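# Remove box lid and set it top-up on table

## Task

Lift the lid off the box and put it down lying flat, top side up, entirely on the table surface and clear of the box, then release it. The box must remain standing upright. The lid must never be loose in the air more than a few centimetres above the table, though small hops while it still sits on the box are acceptable. The result only counts if it holds without the robot supporting anything at the end.

## Robot and tools

ROBOT AND FRAME. There are two arms, left_arm and right_arm, facing each other across a table. All poses use one scene frame: origin at the table centre, +z up, table top at z = +0.020 m. left_arm's base is at (-0.092, +0.465, +0.115) m with quat_wxyz (+0.809, 0, 0, -0.588); right_arm's base is at (-0.082, -0.525, +0.084) m with quat_wxyz (+0.505, 0, 0, +0.863). So left_arm sits on the +y side and right_arm on the -y side; the names do not refer to image sides. Each gripper's fingers point along its own +x axis and close along its y axis. The reported end_effector_position is the spot between the finger pads, roughly 3 to 4 cm short of the fingertips. Printed hand positions can be a little off, more so at long reach. Joint ranges (rad), base to wrist: waist -3.054 to 3.054, shoulder 0 to 3.142, elbow 0 to 2.356, wrist pitch -1.571 to 1.571, wrist yaw -1.571 to 1.571, wrist roll -3.142 to 3.142. Load limits (N m): waist 16.6, shoulder 20.6, elbow 20.5, wrist pitch 5.42, wrist yaw 5.4, wrist roll 5.07; a carried object adds to them.

THE ROW. Every motion command is built from rows of 16 numbers covering both arms, even when one arm stays still: left_arm x, y, z, qw, qx, qy, qz, opening, then right_arm in the same order. x, y, z are an absolute target position in metres in the scene frame; qw..qz are an absolute target orientation (w first) in the same frame. Opening runs from -1 to +1: +1 is fully open (0.088 m), empty fingers touch near -0.80, and values below that change nothing. Closing fully takes at least about 0.5 s. A row is rejected (nothing is sent) if any target lies more than 0.6 m from that arm's last reported position along any of its gripper's axes. To hold an arm or its orientation steady, repeat the same full pose from the last result before it stopped, plus the wanted opening, in every call, rather than copying a drifted quaternion.

execute_actions. Argument "actions" is a list with zero or one item; optional "pictures" (true/false) controls whether camera images come back. An empty list just reports the state. An action item {"rows": [...], "steps": n} holds 1 to 15 rows and runs n control steps (at most 15, default 15, each 1/30 s); one row per step, the last repeated if rows run out. A wait item {"steps": n} without rows (n up to 300) sends nothing and returns when n steps have passed since the previous result, with your thinking time counted in.

move. Argument "target" is one 16-number row of absolute poses; optional "speed" is the top path speed in m/s, 0.002 to 0.5 (default 0.25), turning limited to twice that in rad/s. Both grippers travel straight lines that finish together in 0.5 to 10 s; longer paths are cut off at 10 s. Openings are applied at the start. Paths ignore obstacles and the other arm, and grippers can lag, wander, or overshoot the speed, especially with the arm stretched out. Faster contact and targets set deeper past a surface mean harder hits. The result adds a "move:" line with the ending (done, off_target, moving, held, fault) and limits (paced = target clipped; held = some steps blocked, after which the arm may jump fast), plus each gripper's distance from its target.

wait. "seconds" from 0 to 10; lets the simulation run with no new command.

zoom_image. "camera" is cam_high, cam_left_wrist or cam_right_wrist; "region" is [x0, y0, x1, y1] in that image's pixels, origin top-left, at most 504 by 504. All images are 896x504. Calibration (K, distortion, T_world_to_cam) is supplied per camera and may be slightly off.

read_manual. Optional "section", only "licences"; returns licence text, no motion.

finished_scene. "scene" is the current scene number; it ends and grades the scene irreversibly. A reply with no tool call also ends the run.

CONTROL BEHAVIOUR. Each step, the commanded pose is limited to within 70 mm and 16 degrees of the measured one, and inverse kinematics favours position over orientation. After an action the arm only finishes reaching its last clipped pose, so far targets need further commands. Friction may leave the gripper short or tilted, and tiny moves may not happen; check pose after each motion and correct tilt. The simulation keeps running while you think.

RESULT LINES. The state line gives each gripper's position, quaternion and velocities. grip_measured is the finger opening on the command scale; each gripper reads up to ~1 mm off, and when squeezing something hard it reads up to ~3 mm (0.061) narrower. To grasp, command about 0.07 below grip_measured; less gives a lighter hold. Pads push about 34 to 49 N. The last Joint positions value per arm is the opening in metres. HELD marks steps that were not sent; "pose unreachable" names an arm whose command the clearance check altered. "Hand target" shows what the controller is driving toward. MOTOR HOT appears from 50 °C; at 95 °C an OVER-TEMPERATURE FAULT holds the arm and may cut its power. A torque fault freezes that arm for 10 s.

AVOID. Arm-to-arm contact, hard presses, torque overloads, long heavy holds, knocking anything off the table, tipping the box, and dropping the lid from height. Loose objects may occasionally be nudged by outside pushes.

Each tool is called after "Call:" as a command line: name --argument value for each argument, lists and objects as JSON in quotes; but a table of rows of numbers goes row by row, as --pt "numbers of a row", without its own name.

## Session

Call:
execute_actions --actions '[]'

Scene clock: 0.00 s of 4100.00 s.
left_arm: end_effector_position=(-0.2821, +0.3766, +0.2739) grip_measured=+1.000 end_effector_quat_wxyz=(+0.457, +0.111, +0.566, -0.677) end_effector_velocity=(+0.003, -0.003, -0.001) end_effector_angular_velocity=(-0.011, -0.006, +0.022) | right_arm: end_effector_position=(-0.3055, -0.2613, +0.3779) grip_measured=+0.998 end_effector_quat_wxyz=(+0.447, +0.408, +0.793, -0.063) end_effector_velocity=(+0.003, -0.001, +0.000) end_effector_angular_velocity=(-0.004, -0.002, +0.003)
Joint positions: left_arm=[-1.747  0.664  0.596 -0.754 -0.425 -1.523  0.088] | right_arm=[ 0.298  1.412  1.567 -1.057  0.246  3.019  0.088]
Joint velocities: left_arm=[ 0.002 -0.002 -0.002 -0.007 -0.022 -0.007  0.   ] | right_arm=[-0.007 -0.007 -0.002 -0.007 -0.007 -0.007 -0.   ]
Motor temperatures (°C, as the motors report them): left_arm=[25 24 27 25 26 24] | right_arm=[26 23 25 24 25 26]
Heat: left arm: hottest elbow 27 °C (+0.0 °C/min); right arm: hottest waist 26 °C (+0.0 °C/min).
Hand target (left_arm): -0.282, +0.377, +0.274; -0.457, -0.111, -0.566, +0.677
Hand target (right_arm): -0.306, -0.261, +0.378; +0.447, +0.408, +0.793, -0.063

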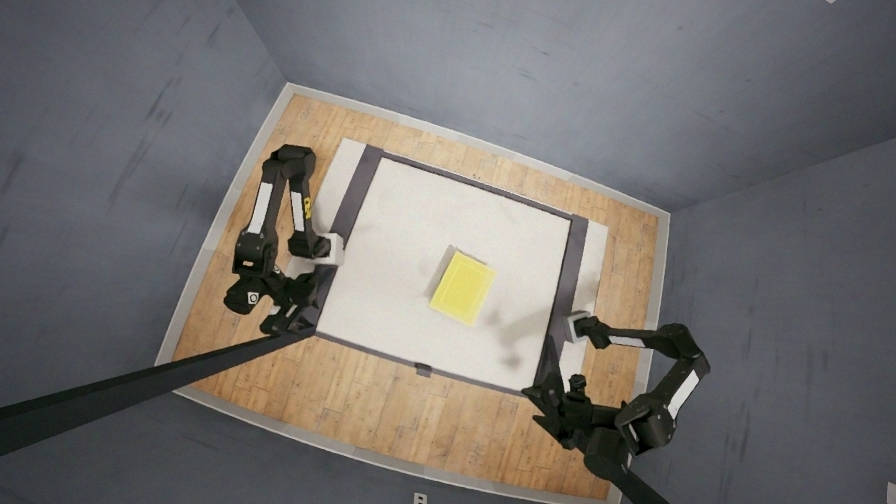

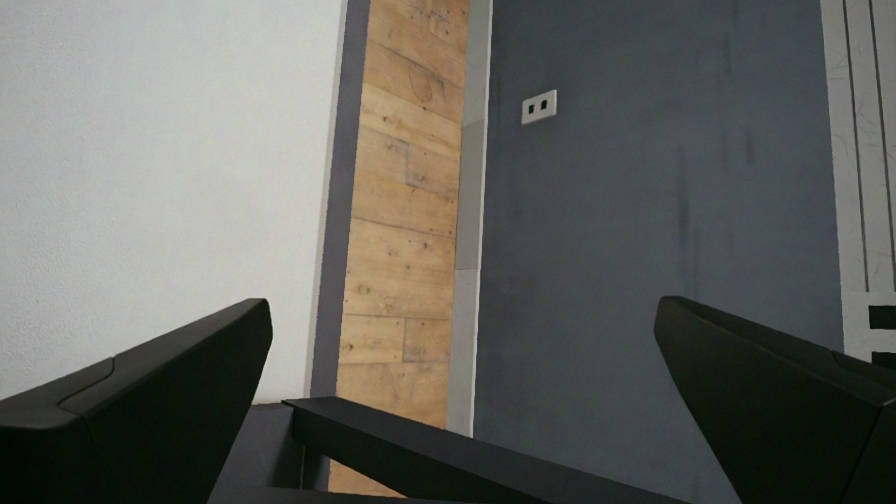

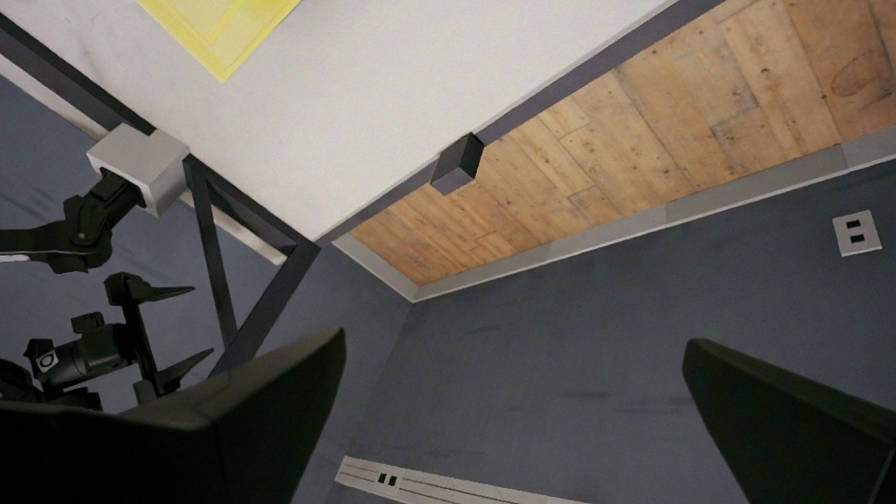

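Call:
move --target '[-0.08,0.22,0.2,0.64,0.194,0.172,-0.724,1,-0.13,-0.27,0.2,0.724,-0.172,0.194,0.64,1]' --speed 0.4

Call:
zoom_image --camera "cam_high" --region '[400,220,530,350]'

Scene clock: 5.53 s of 4100.00 s.
left_arm: end_effector_position=(-0.0803, +0.2175, +0.2061) grip_measured=+1.000 end_effector_quat_wxyz=(+0.641, +0.190, +0.170, -0.724) end_effector_velocity=(-0.001, +0.000, -0.008) end_effector_angular_velocity=(+0.021, +0.015, -0.000) | right_arm: end_effector_position=(-0.1296, -0.2711, +0.2018) grip_measured=+0.999 end_effector_quat_wxyz=(+0.724, -0.170, +0.195, +0.639) end_effector_velocity=(+0.000, -0.002, -0.003) end_effector_angular_velocity=(-0.007, -0.010, +0.031)
Joint positions: left_arm=[-0.079  0.733  0.172  0.019  0.308  0.178  0.088] | right_arm=[-0.039  0.824  0.32  -0.104  0.508  0.33   0.088]
Joint velocities: left_arm=[ 0.002  0.032 -0.012  0.022  0.007 -0.007  0.   ] | right_arm=[-0.017 -0.017 -0.017  0.007 -0.037 -0.037  0.   ]
Motor temperatures (°C, as the motors report them): left_arm=[25 24 28 25 26 24] | right_arm=[26 23 25 25 25 26]
Heat: left arm: hottest elbow 28 °C (+10.8 °C/min); right arm: hottest waist 26 °C (+0.0 °C/min).
Hand target (left_arm): -0.080, +0.220, +0.200; +0.639, +0.195, +0.174, -0.723
Hand target (right_arm): -0.129, -0.272, +0.200; +0.723, -0.171, +0.194, +0.641
Off the commanded pose (left_arm): 0.007 m, 1 deg.
Off the commanded pose (right_arm): 0.002 m, 0 deg.
move: done
camera_calibration (this result's frames):
cam_left_wrist: T_world_to_cam=[[-0.991414, 0.128191, 0.0258016, -0.109346], [0.0826989, 0.767525, -0.635662, -0.00150926], [-0.10129, -0.62807, -0.771536, 0.36115], [0, 0, 0, 1]] pos_world=[-0.0717012, 0.242003, 0.280502]
cam_right_wrist: T_world_to_cam=[[0.995307, -0.0950982, -0.0178753, 0.118226], [-0.0817318, -0.727333, -0.681401, -0.0361672], [0.0517986, 0.679664, -0.731692, 0.418534], [0, 0, 0, 1]] pos_world=[-0.142306, -0.299525, 0.283707]

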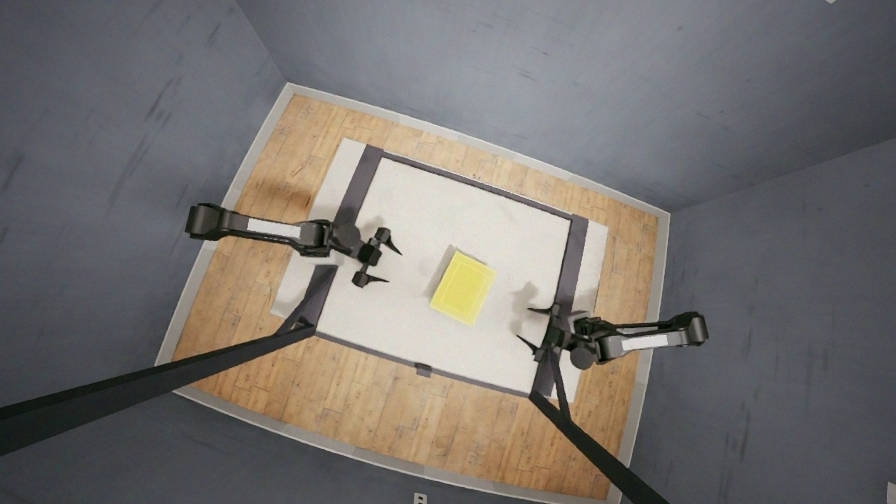

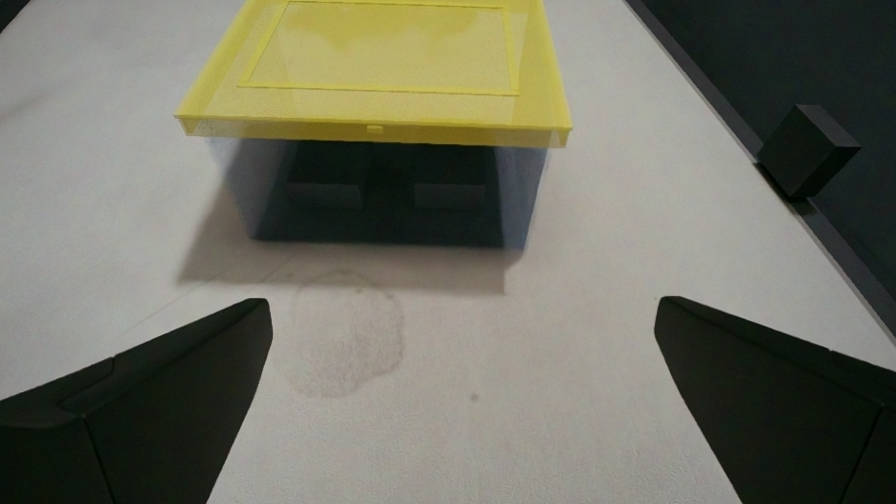

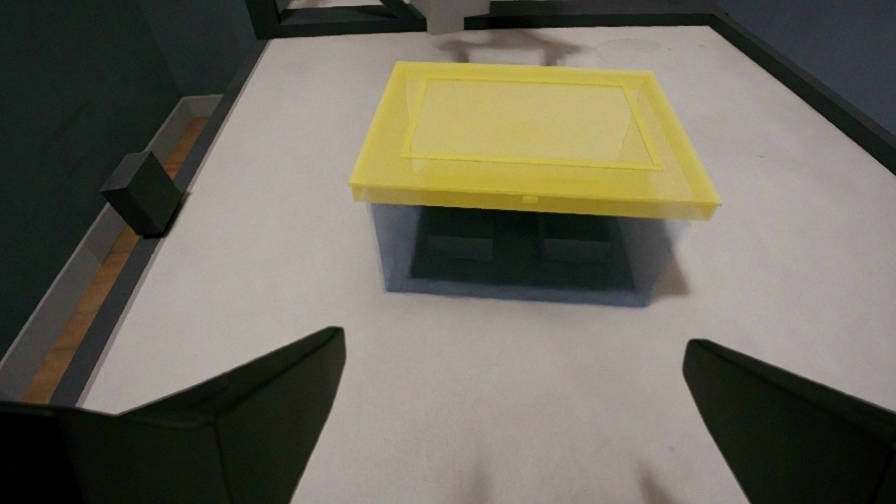

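Region (400, 220, 530, 350) of cam_high's 896x504 image, scaled by 3.877, with more detail than that image has.

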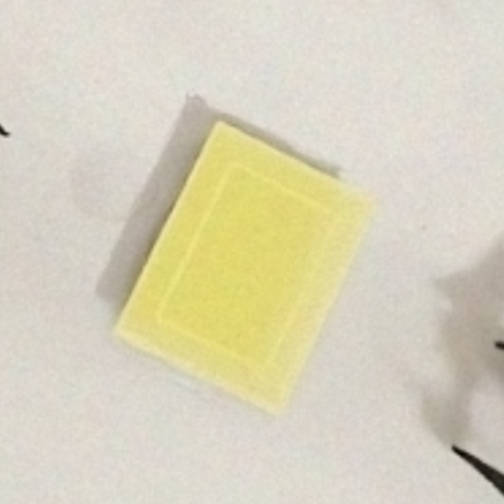

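Call:
move --target '[-0.058,0.08,0.11,0.64,0.194,0.172,-0.724,1,-0.086,-0.167,0.11,0.724,-0.172,0.194,0.64,1]'

Scene clock: 10.10 s of 4100.00 s.
left_arm: end_effector_position=(-0.0588, +0.0836, +0.1121) grip_measured=+1.000 end_effector_quat_wxyz=(+0.639, +0.195, +0.170, -0.724) end_effector_velocity=(+0.001, -0.003, -0.000) end_effector_angular_velocity=(-0.010, +0.000, +0.007) | right_arm: end_effector_position=(-0.0855, -0.1716, +0.1099) grip_measured=+0.999 end_effector_quat_wxyz=(+0.724, -0.172, +0.197, +0.638) end_effector_velocity=(+0.001, +0.002, -0.003) end_effector_angular_velocity=(-0.000, -0.015, +0.010)
Joint positions: left_arm=[-0.119  1.962  0.469  0.947  0.273  0.166  0.088] | right_arm=[-0.424  1.721  0.351  0.83   0.183  0.11   0.088]
Joint velocities: left_arm=[-0.002  0.017  0.007  0.022 -0.007 -0.007  0.   ] | right_arm=[-0.007  0.022  0.002  0.022 -0.007 -0.022 -0.   ]
Motor temperatures (°C, as the motors report them): left_arm=[25 24 28 26 26 24] | right_arm=[26 23 26 25 25 26]
Heat: left arm: hottest elbow 28 °C (+5.9 °C/min); right arm: hottest waist 26 °C (+0.0 °C/min).
Hand target (left_arm): -0.059, +0.081, +0.110; +0.640, +0.194, +0.172, -0.724
Hand target (right_arm): -0.085, -0.169, +0.111; +0.724, -0.171, +0.194, +0.640
Off the commanded pose (left_arm): 0.004 m, 0 deg.
Off the commanded pose (right_arm): 0.005 m, 0 deg.
After step 90, 0.13 s passed at rest.
move: done
camera_calibration (this result's frames):
cam_left_wrist: T_world_to_cam=[[-0.991031, 0.132062, 0.0204307, -0.0681353], [0.0900181, 0.772728, -0.628321, 0.0389313], [-0.0987645, -0.620847, -0.777686, 0.206935], [0, 0, 0, 1]] pos_world=[-0.0505909, 0.107389, 0.186783]
cam_right_wrist: T_world_to_cam=[[0.99525, -0.095956, -0.0164074, 0.0818707], [-0.0817255, -0.731997, -0.676388, -0.0241671], [0.0528934, 0.674517, -0.736362, 0.281094], [0, 0, 0, 1]] pos_world=[-0.0983249, -0.199437, 0.191984]

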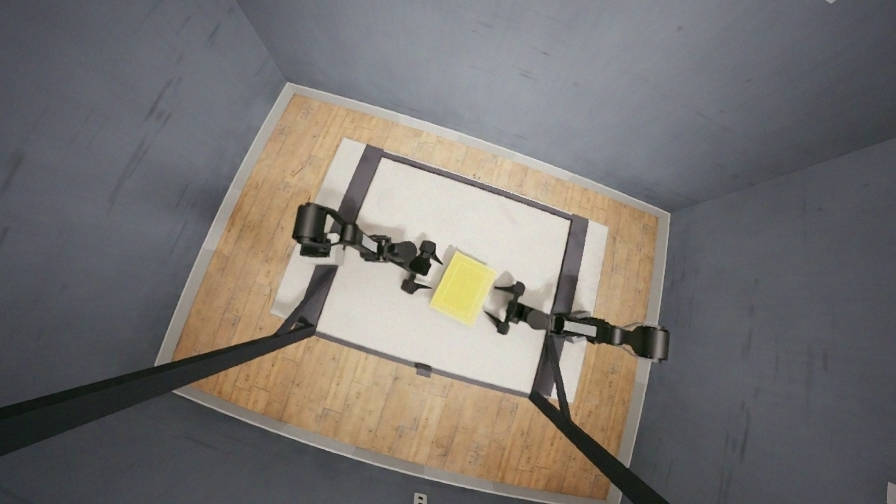

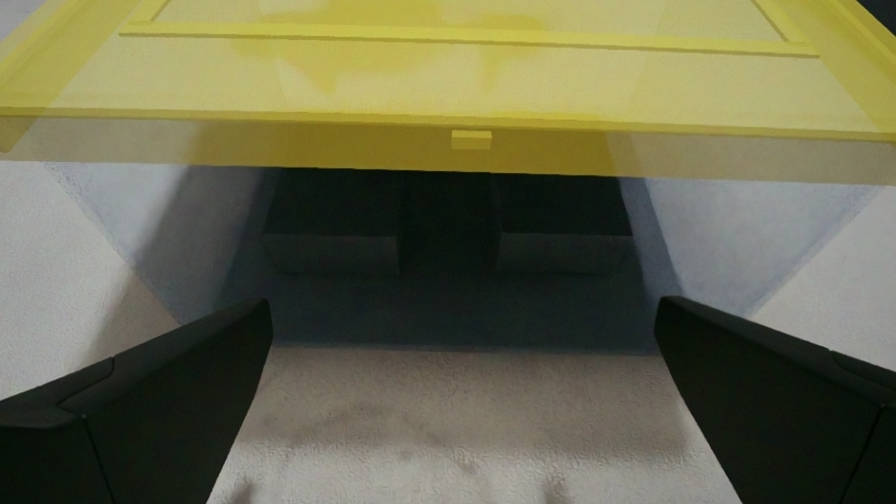

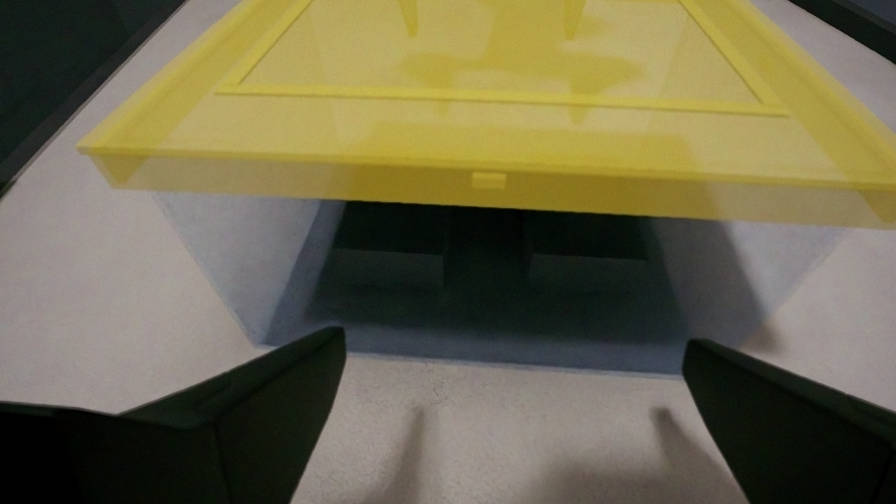

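Call:
move --target '[-0.062,0.046,0.116,0.64,0.194,0.172,-0.724,1,-0.082,-0.136,0.116,0.724,-0.172,0.194,0.64,1]' --speed 0.03

Call:
move --target '[-0.062,0.046,0.15,0.64,0.194,0.172,-0.724,1,-0.082,-0.136,0.15,0.724,-0.172,0.194,0.64,1]' --speed 0.02

Scene clock: 12.47 s of 4100.00 s.
left_arm: end_effector_position=(-0.0621, +0.0573, +0.1155) grip_measured=+1.000 end_effector_quat_wxyz=(+0.636, +0.196, +0.175, -0.725) end_effector_velocity=(+0.000, +0.000, -0.003) end_effector_angular_velocity=(+0.018, +0.005, +0.008) | right_arm: end_effector_position=(-0.0811, -0.1445, +0.1143) grip_measured=+0.999 end_effector_quat_wxyz=(+0.726, -0.174, +0.196, +0.636) end_effector_velocity=(-0.002, -0.001, -0.003) end_effector_angular_velocity=(-0.019, +0.004, +0.020)
Joint positions: left_arm=[-0.145  1.988  0.58   0.856  0.259  0.15   0.088] | right_arm=[-0.447  1.772  0.463  0.77   0.169  0.098  0.088]
Joint velocities: left_arm=[-0.002  0.002  0.007 -0.022 -0.007 -0.007  0.   ] | right_arm=[-0.002 -0.002  0.002 -0.022 -0.022 -0.007  0.   ]
Motor temperatures (°C, as the motors report them): left_arm=[25 24 28 26 26 24] | right_arm=[26 24 26 26 25 26]
Heat: left arm: hottest elbow 28 °C (+4.8 °C/min); right arm: hottest waist 26 °C (+0.0 °C/min).
Hand target (left_arm): -0.062, +0.047, +0.116; +0.640, +0.194, +0.172, -0.724
Hand target (right_arm): -0.082, -0.136, +0.116; +0.724, -0.172, +0.194, +0.640
Off the commanded pose (left_arm): 0.011 m, 1 deg.
Off the commanded pose (right_arm): 0.009 m, 1 deg.
move: off_target (left_arm, right_arm)
camera_calibration (this result's frames):
cam_left_wrist: T_world_to_cam=[[-0.99016, 0.136911, 0.0289689, -0.0692067], [0.0893772, 0.777977, -0.621903, 0.0606067], [-0.107682, -0.613194, -0.782558, 0.192525], [0, 0, 0, 1]] pos_world=[-0.0532109, 0.08038, 0.190359]
cam_right_wrist: T_world_to_cam=[[0.994854, -0.100562, -0.012366, 0.0790032], [-0.0824831, -0.732963, -0.675249, -0.00138163], [0.0588409, 0.672795, -0.737486, 0.266231], [0, 0, 0, 1]] pos_world=[-0.0943758, -0.172187, 0.196386]

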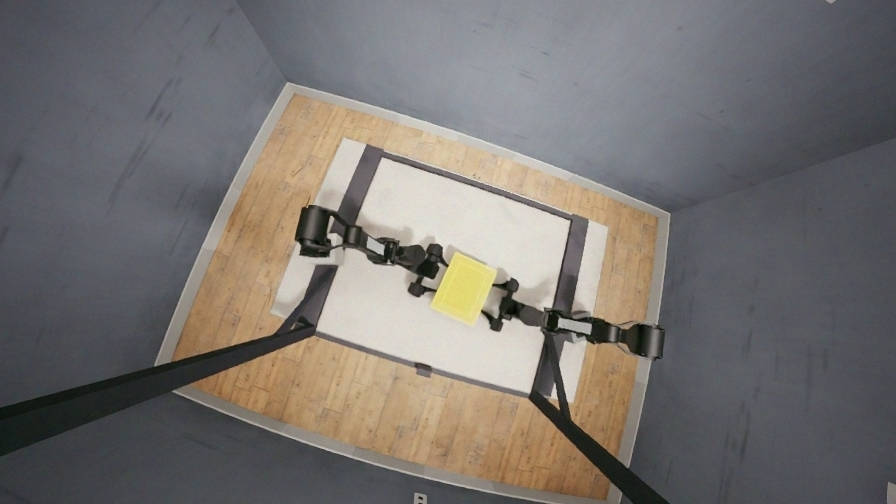

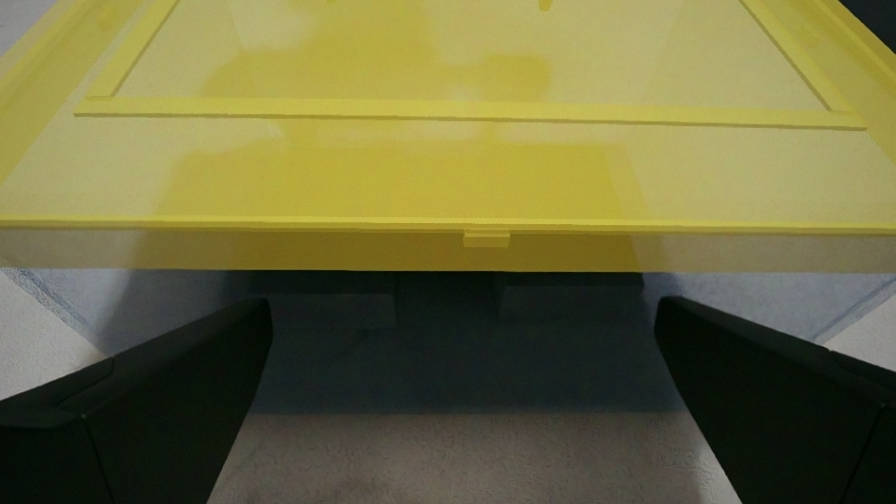

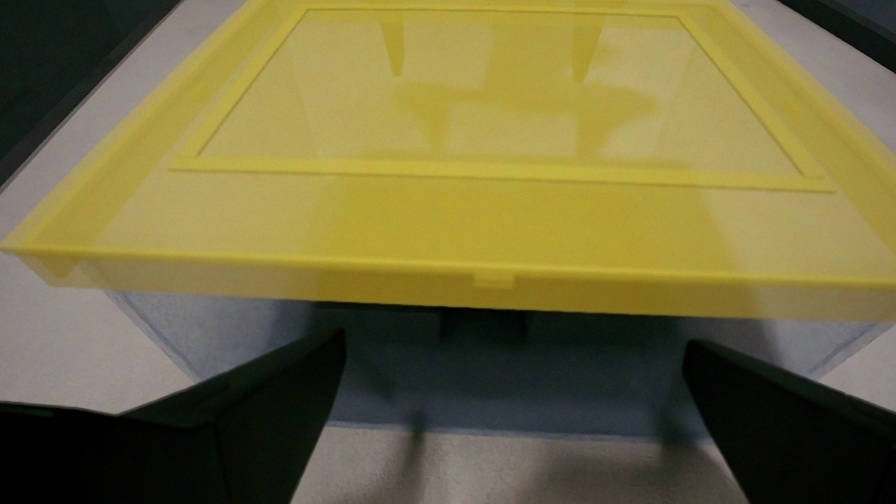

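Scene clock: 14.53 s of 4100.00 s.
left_arm: end_effector_position=(-0.0619, +0.0572, +0.1322) grip_measured=+1.000 end_effector_quat_wxyz=(+0.634, +0.209, +0.192, -0.719) end_effector_velocity=(+0.002, +0.002, -0.001) end_effector_angular_velocity=(+0.024, -0.002, +0.020) | right_arm: end_effector_position=(-0.0816, -0.1444, +0.1330) grip_measured=+0.999 end_effector_quat_wxyz=(+0.720, -0.189, +0.210, +0.633) end_effector_velocity=(-0.000, -0.001, +0.001) end_effector_angular_velocity=(-0.008, -0.003, +0.008)
Joint positions: left_arm=[-0.149  1.887  0.611  0.68   0.244  0.15   0.088] | right_arm=[-0.448  1.662  0.513  0.567  0.162  0.098  0.088]
Joint velocities: left_arm=[-0.002 -0.012  0.002 -0.037 -0.022 -0.007  0.   ] | right_arm=[-0.002 -0.012  0.002 -0.022 -0.007 -0.007  0.   ]
Motor temperatures (°C, as the motors report them): left_arm=[25 25 29 26 26 24] | right_arm=[26 24 26 26 25 26]
Heat: left arm: hottest elbow 29 °C (+8.3 °C/min); right arm: hottest waist 26 °C (+0.0 °C/min).
Hand target (left_arm): -0.062, +0.046, +0.150; +0.640, +0.194, +0.172, -0.724
Hand target (right_arm): -0.082, -0.136, +0.150; +0.724, -0.172, +0.194, +0.640
Off the commanded pose (left_arm): 0.021 m, 3 deg.
Off the commanded pose (right_arm): 0.019 m, 3 deg.
move: off_target (left_arm, right_arm)
camera_calibration (this result's frames):
cam_left_wrist: T_world_to_cam=[[-0.991141, 0.128329, 0.0342348, -0.069721], [0.0839167, 0.804858, -0.587504, 0.0646669], [-0.102948, -0.579426, -0.808497, 0.207325], [0, 0, 0, 1]] pos_world=[-0.0531863, 0.077029, 0.208]
cam_right_wrist: T_world_to_cam=[[0.995267, -0.0967465, -0.00919885, 0.0798528], [-0.0799321, -0.761086, -0.643708, 0.00321245], [0.0552753, 0.641396, -0.765216, 0.278815], [0, 0, 0, 1]] pos_world=[-0.0946296, -0.16866, 0.216156]

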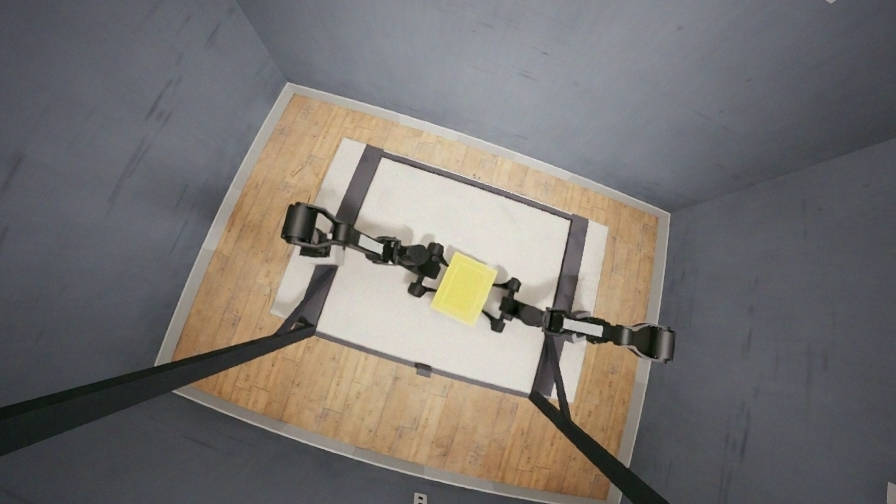

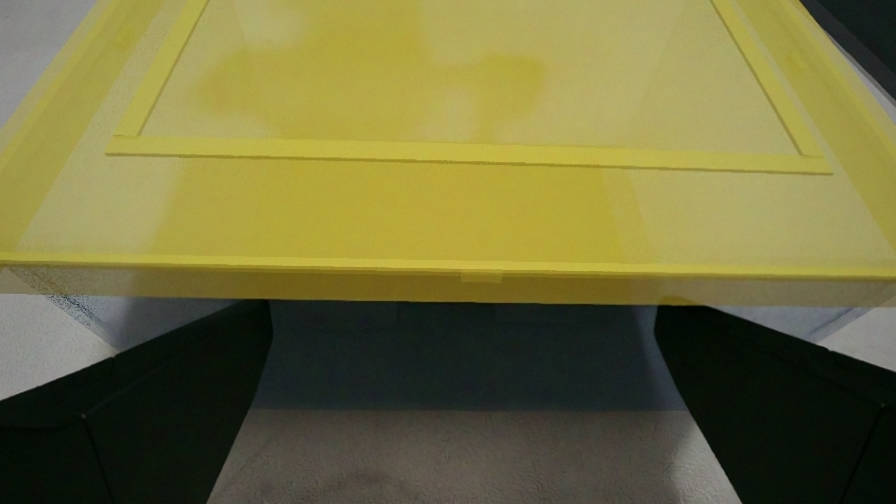

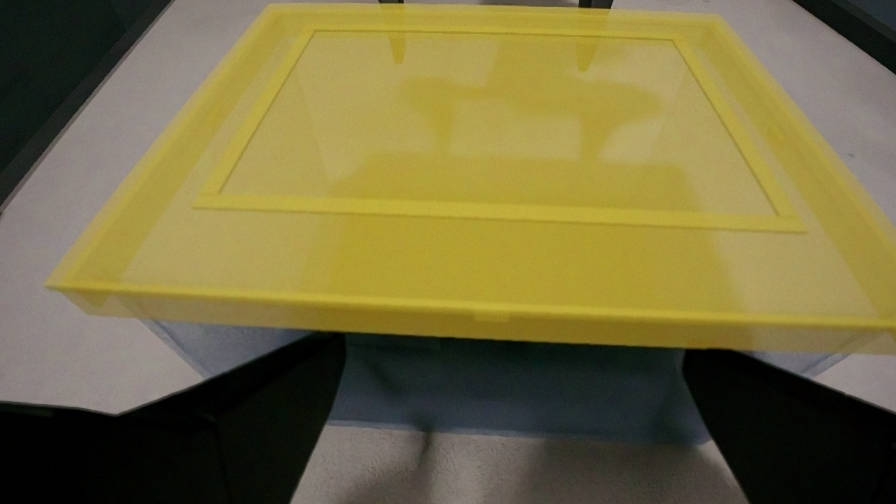

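Call:
move --target '[-0.062,0.052,0.165,0.64,0.194,0.172,-0.724,1,-0.082,-0.14,0.165,0.724,-0.172,0.194,0.64,1]' --speed 0.01

Scene clock: 19.33 s of 4100.00 s.
left_arm: end_effector_position=(-0.0620, +0.0562, +0.1570) grip_measured=+1.000 end_effector_quat_wxyz=(+0.638, +0.201, +0.179, -0.722) end_effector_velocity=(+0.000, -0.001, +0.002) end_effector_angular_velocity=(-0.003, -0.010, -0.000) | right_arm: end_effector_position=(-0.0811, -0.1491, +0.1471) grip_measured=+0.999 end_effector_quat_wxyz=(+0.720, -0.191, +0.211, +0.633) end_effector_velocity=(+0.000, -0.001, +0.001) end_effector_angular_velocity=(-0.005, -0.022, +0.008)
Joint positions: left_arm=[-0.15   1.799  0.617  0.618  0.245  0.15   0.088] | right_arm=[-0.45   1.584  0.52   0.478  0.161  0.095  0.088]
Joint velocities: left_arm=[-0.002 -0.007  0.002 -0.007 -0.007  0.007  0.   ] | right_arm=[ 0.002 -0.007 -0.002 -0.007  0.007 -0.022 -0.   ]
Motor temperatures (°C, as the motors report them): left_arm=[25 26 29 27 26 24] | right_arm=[26 25 27 26 25 26]
Heat: left arm: hottest elbow 29 °C (+6.2 °C/min); right arm: hottest elbow 27 °C (+3.1 °C/min).
Hand target (left_arm): -0.062, +0.052, +0.165; +0.640, +0.194, +0.172, -0.724
Hand target (right_arm): -0.082, -0.140, +0.165; +0.724, -0.172, +0.194, +0.640
Off the commanded pose (left_arm): 0.009 m, 1 deg.
Off the commanded pose (right_arm): 0.020 m, 3 deg.
move: off_target (left_arm, right_arm)
camera_calibration (this result's frames):
cam_left_wrist: T_world_to_cam=[[-0.991149, 0.130265, 0.0255944, -0.0693167], [0.0875355, 0.786223, -0.611712, 0.0850876], [-0.0998075, -0.604057, -0.790666, 0.225612], [0, 0, 0, 1]] pos_world=[-0.0536336, 0.0784141, 0.232207]
cam_right_wrist: T_world_to_cam=[[0.99541, -0.0954165, -0.00744893, 0.0789953], [-0.078034, -0.764078, -0.640388, 0.00806485], [0.055412, 0.638029, -0.768016, 0.292538], [0, 0, 0, 1]] pos_world=[-0.0942135, -0.172948, 0.230427]

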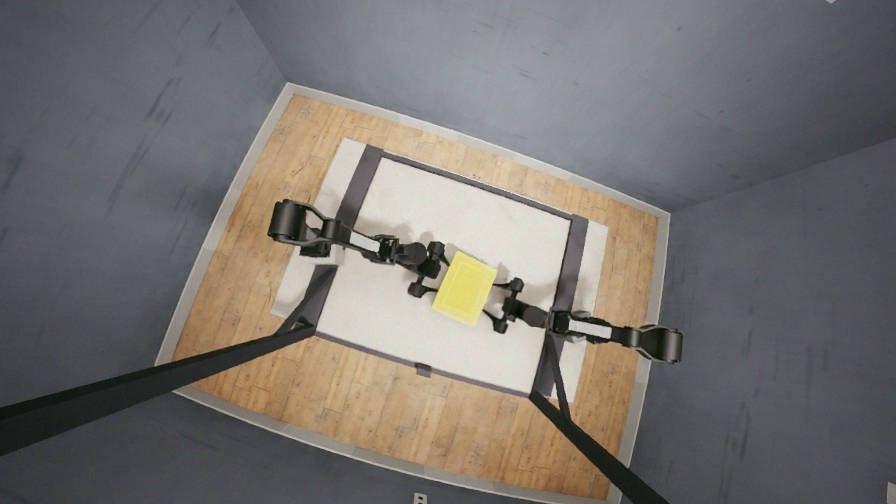

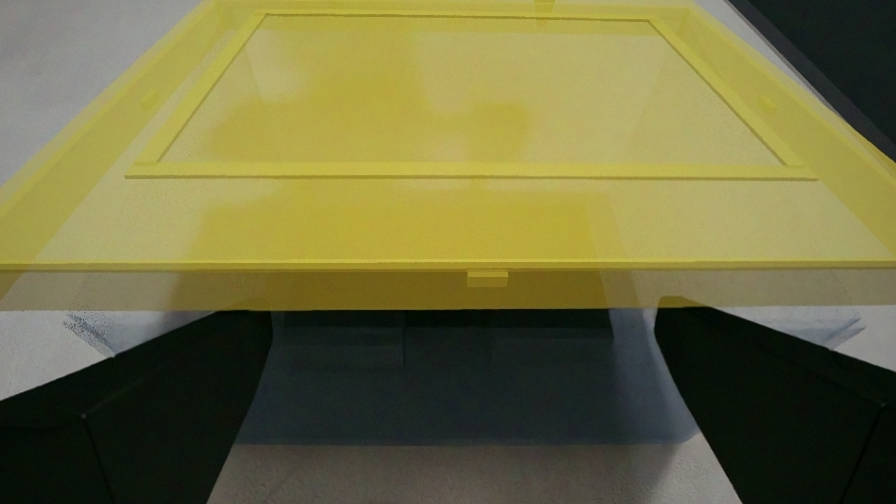

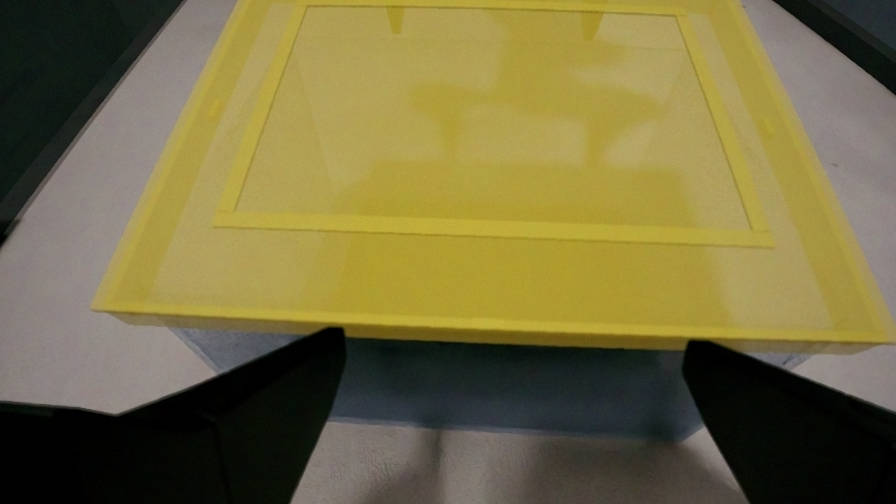

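Call:
move --target '[-0.063,0.047,0.157,0.64,0.194,0.172,-0.724,1,-0.082,-0.153,0.118,0.724,-0.172,0.194,0.64,1]' --speed 0.03

Call:
move --target '[-0.063,0.047,0.157,0.64,0.194,0.172,-0.724,1,-0.081,-0.13,0.12,0.724,-0.172,0.194,0.64,1]' --speed 0.03

Call:
move --target '[-0.063,0.045,0.162,0.64,0.194,0.172,-0.724,1,-0.081,-0.132,0.165,0.724,-0.172,0.194,0.64,1]' --speed 0.015

Scene clock: 21.83 s of 4100.00 s.
left_arm: end_effector_position=(-0.0624, +0.0504, +0.1568) grip_measured=+1.000 end_effector_quat_wxyz=(+0.639, +0.196, +0.172, -0.724) end_effector_velocity=(+0.000, -0.002, +0.001) end_effector_angular_velocity=(-0.004, +0.014, +0.015) | right_arm: end_effector_position=(-0.0814, -0.1516, +0.1217) grip_measured=+0.999 end_effector_quat_wxyz=(+0.724, -0.169, +0.193, +0.640) end_effector_velocity=(-0.000, +0.004, +0.003) end_effector_angular_velocity=(+0.032, +0.012, +0.000)
Joint positions: left_arm=[-0.153  1.824  0.629  0.65   0.244  0.148  0.088] | right_arm=[-0.448  1.72   0.433  0.76   0.161  0.095  0.088]
Joint velocities: left_arm=[-0.002  0.002  0.002  0.007 -0.007 -0.022  0.   ] | right_arm=[-0.002  0.017 -0.002  0.051 -0.007  0.007 -0.   ]
Motor temperatures (°C, as the motors report them): left_arm=[25 27 29 27 26 24] | right_arm=[26 25 27 27 25 26]
Heat: left arm: hottest elbow 29 °C (+5.5 °C/min); right arm: hottest elbow 27 °C (+2.7 °C/min).
Hand target (left_arm): -0.063, +0.047, +0.157; +0.640, +0.194, +0.172, -0.724
Hand target (right_arm): -0.082, -0.153, +0.118; +0.723, -0.172, +0.194, +0.640
Off the commanded pose (left_arm): 0.003 m, 0 deg.
Off the commanded pose (right_arm): 0.004 m, 0 deg.
move: done
camera_calibration (this result's frames):
cam_left_wrist: T_world_to_cam=[[-0.991014, 0.132017, 0.0215038, -0.068401], [0.089692, 0.775155, -0.625373, 0.0923896], [-0.0992288, -0.617824, -0.78003, 0.220913], [0, 0, 0, 1]] pos_world=[-0.054152, 0.0738994, 0.231568]
cam_right_wrist: T_world_to_cam=[[0.995474, -0.0935655, -0.0166681, 0.0802412], [-0.0796042, -0.725075, -0.684054, 0.000931182], [0.0519182, 0.682284, -0.729241, 0.276368], [0, 0, 0, 1]] pos_world=[-0.0941524, -0.180378, 0.203513]

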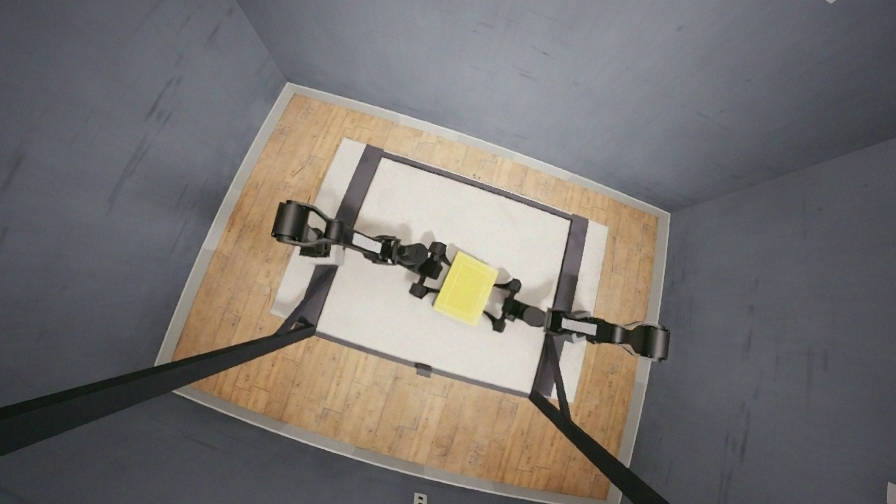

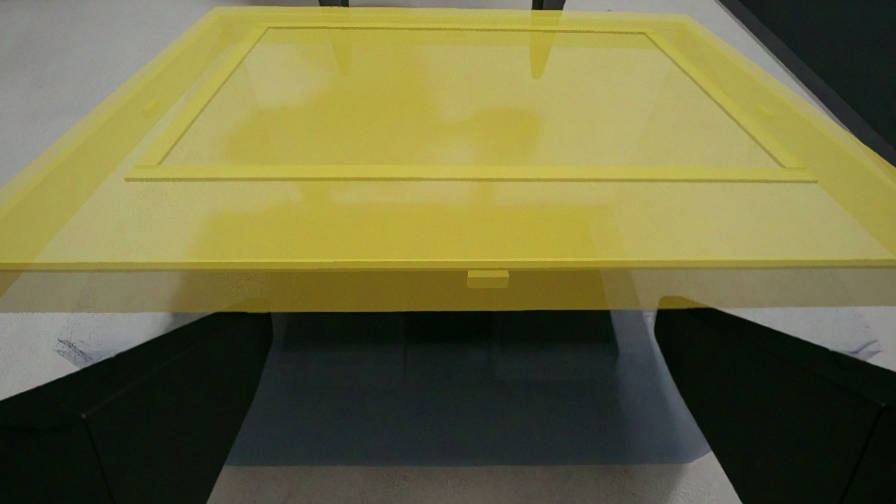

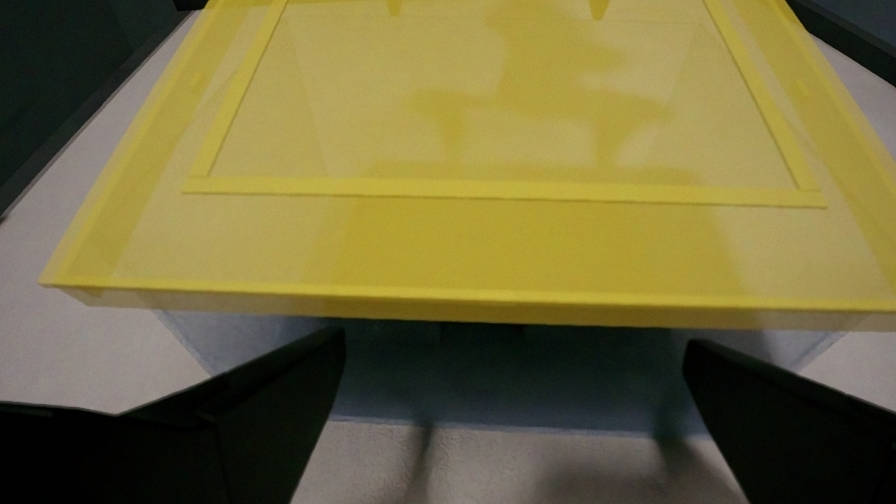

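Scene clock: 22.80 s of 4100.00 s.
left_arm: end_effector_position=(-0.0623, +0.0504, +0.1568) grip_measured=+1.000 end_effector_quat_wxyz=(+0.639, +0.196, +0.172, -0.723) end_effector_velocity=(+0.000, -0.001, +0.003) end_effector_angular_velocity=(-0.011, +0.001, +0.008) | right_arm: end_effector_position=(-0.0809, -0.1379, +0.1202) grip_measured=+0.999 end_effector_quat_wxyz=(+0.725, -0.172, +0.194, +0.638) end_effector_velocity=(-0.000, +0.000, +0.000) end_effector_angular_velocity=(-0.002, +0.010, +0.000)
Joint positions: left_arm=[-0.153  1.824  0.629  0.65   0.243  0.148  0.088] | right_arm=[-0.451  1.765  0.491  0.74   0.163  0.093  0.088]
Joint velocities: left_arm=[-0.002 -0.007 -0.002  0.007 -0.007 -0.007  0.   ] | right_arm=[-0.002 -0.002  0.002 -0.007 -0.007  0.007 -0.   ]
Motor temperatures (°C, as the motors report them): left_arm=[25 27 29 27 26 24] | right_arm=[26 25 27 27 25 26]
Heat: left arm: hottest elbow 29 °C (+5.3 °C/min); right arm: hottest elbow 27 °C (+2.6 °C/min).
Hand target (left_arm): -0.063, +0.047, +0.157; +0.640, +0.194, +0.172, -0.724
Hand target (right_arm): -0.081, -0.130, +0.120; +0.724, -0.172, +0.194, +0.640
Off the commanded pose (left_arm): 0.003 m, 0 deg.
Off the commanded pose (right_arm): 0.008 m, 0 deg.
move: done
camera_calibration (this result's frames):
cam_left_wrist: T_world_to_cam=[[-0.991108, 0.13137, 0.0211247, -0.068201], [0.0894309, 0.775252, -0.625289, 0.0923404], [-0.098521, -0.61784, -0.780108, 0.220967], [0, 0, 0, 1]] pos_world=[-0.0540828, 0.0738945, 0.231558]
cam_right_wrist: T_world_to_cam=[[0.995221, -0.096828, -0.0126633, 0.0800873], [-0.0796295, -0.729624, -0.679197, 0.00865962], [0.0565259, 0.676959, -0.733847, 0.266099], [0, 0, 0, 1]] pos_world=[-0.0940565, -0.166065, 0.202172]

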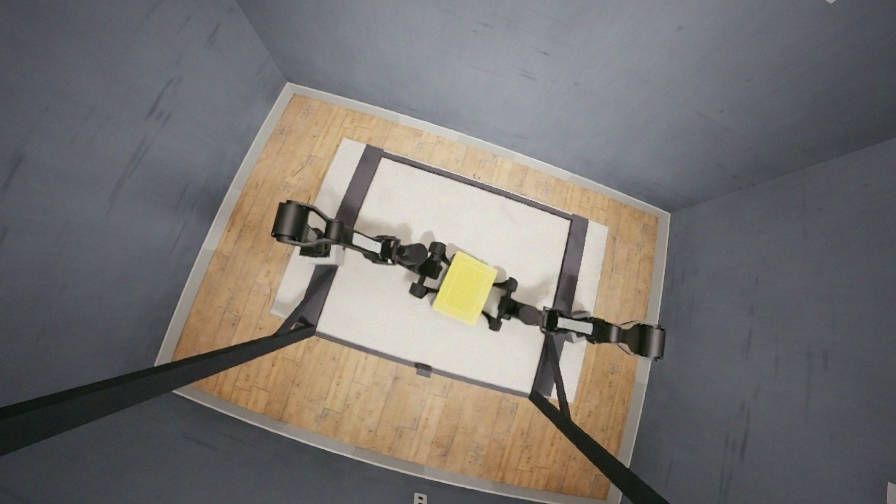

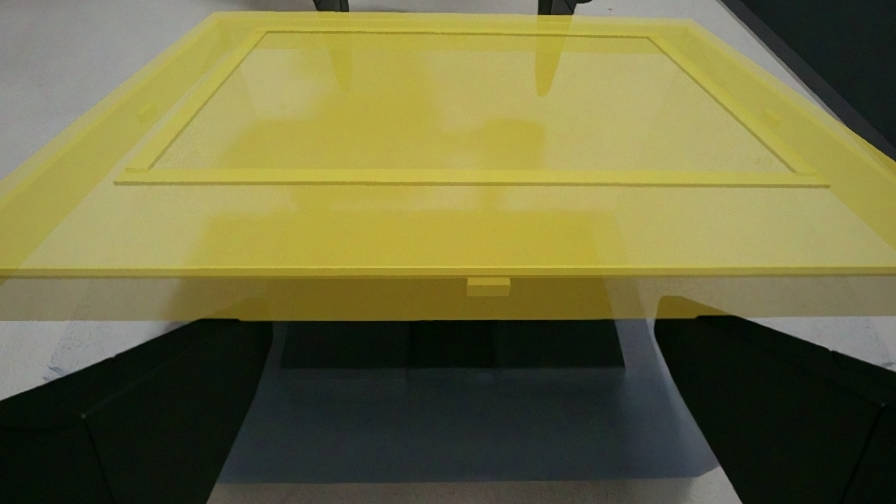

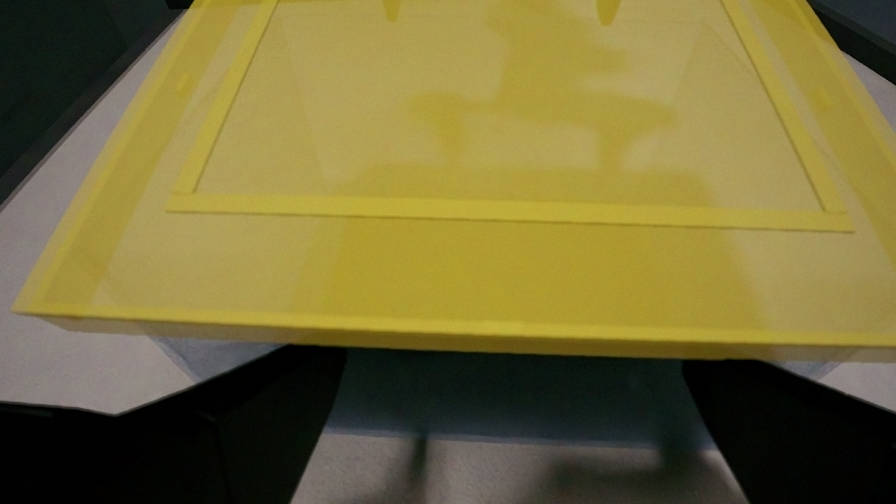

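Scene clock: 26.03 s of 4100.00 s.
left_arm: end_effector_position=(-0.0624, +0.0506, +0.1554) grip_measured=+1.000 end_effector_quat_wxyz=(+0.638, +0.200, +0.178, -0.722) end_effector_velocity=(-0.000, +0.001, -0.001) end_effector_angular_velocity=(+0.009, +0.004, +0.008) | right_arm: end_effector_position=(-0.0808, -0.1408, +0.1487) grip_measured=+0.999 end_effector_quat_wxyz=(+0.721, -0.189, +0.208, +0.634) end_effector_velocity=(-0.000, -0.001, +0.001) end_effector_angular_velocity=(-0.007, +0.010, -0.000)
Joint positions: left_arm=[-0.153  1.823  0.636  0.627  0.243  0.148  0.088] | right_arm=[-0.452  1.61   0.549  0.482  0.16   0.093  0.088]
Joint velocities: left_arm=[-0.002 -0.002 -0.002 -0.007 -0.007 -0.007  0.   ] | right_arm=[-0.002 -0.012  0.002 -0.022 -0.007  0.007 -0.   ]
Motor temperatures (°C, as the motors report them): left_arm=[25 27 30 28 26 24] | right_arm=[26 25 28 27 25 26]
Heat: left arm: hottest elbow 30 °C (+6.9 °C/min); right arm: hottest elbow 28 °C (+4.6 °C/min).
Hand target (left_arm): -0.063, +0.045, +0.162; +0.640, +0.194, +0.172, -0.724
Hand target (right_arm): -0.081, -0.132, +0.165; +0.724, -0.172, +0.194, +0.640
Off the commanded pose (left_arm): 0.009 m, 1 deg.
Off the commanded pose (right_arm): 0.019 m, 3 deg.
move: off_target (left_arm, right_arm)
camera_calibration (this result's frames):
cam_left_wrist: T_world_to_cam=[[-0.991055, 0.131038, 0.0252854, -0.0688559], [0.0880032, 0.784123, -0.614334, 0.0891189], [-0.100328, -0.606614, -0.788641, 0.22069], [0, 0, 0, 1]] pos_world=[-0.0539414, 0.073016, 0.230535]
cam_right_wrist: T_world_to_cam=[[0.995378, -0.0957762, -0.00700863, 0.079417], [-0.0776552, -0.759817, -0.645483, 0.0167402], [0.0564966, 0.643044, -0.763743, 0.288578], [0, 0, 0, 1]] pos_world=[-0.0940536, -0.165242, 0.231761]

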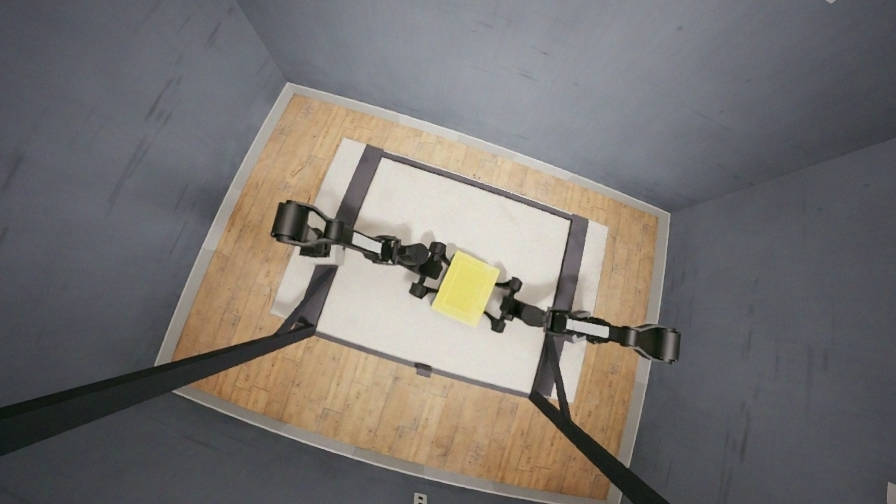

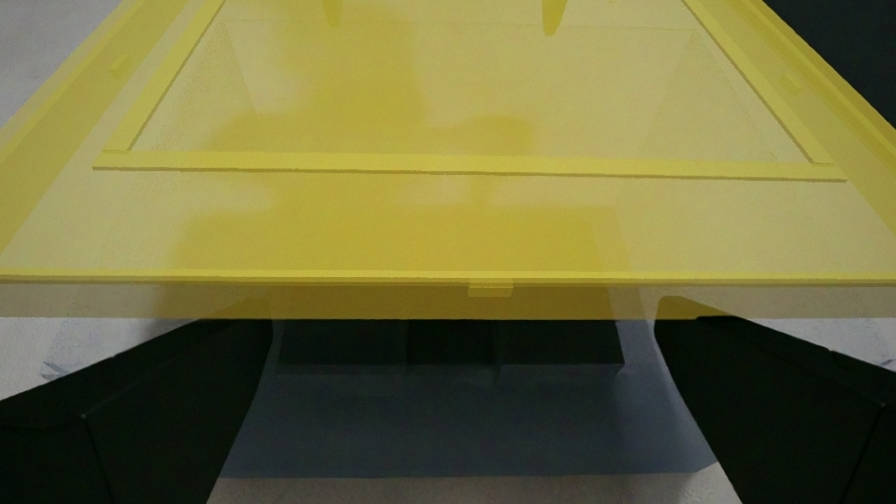

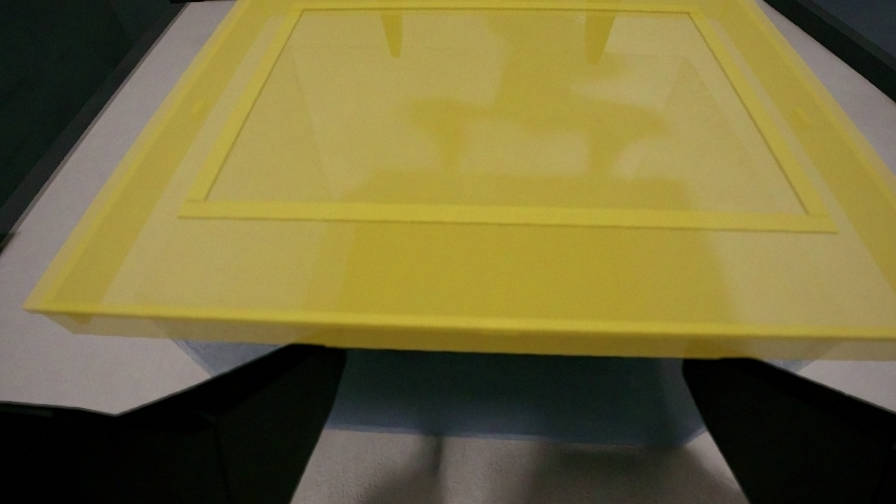

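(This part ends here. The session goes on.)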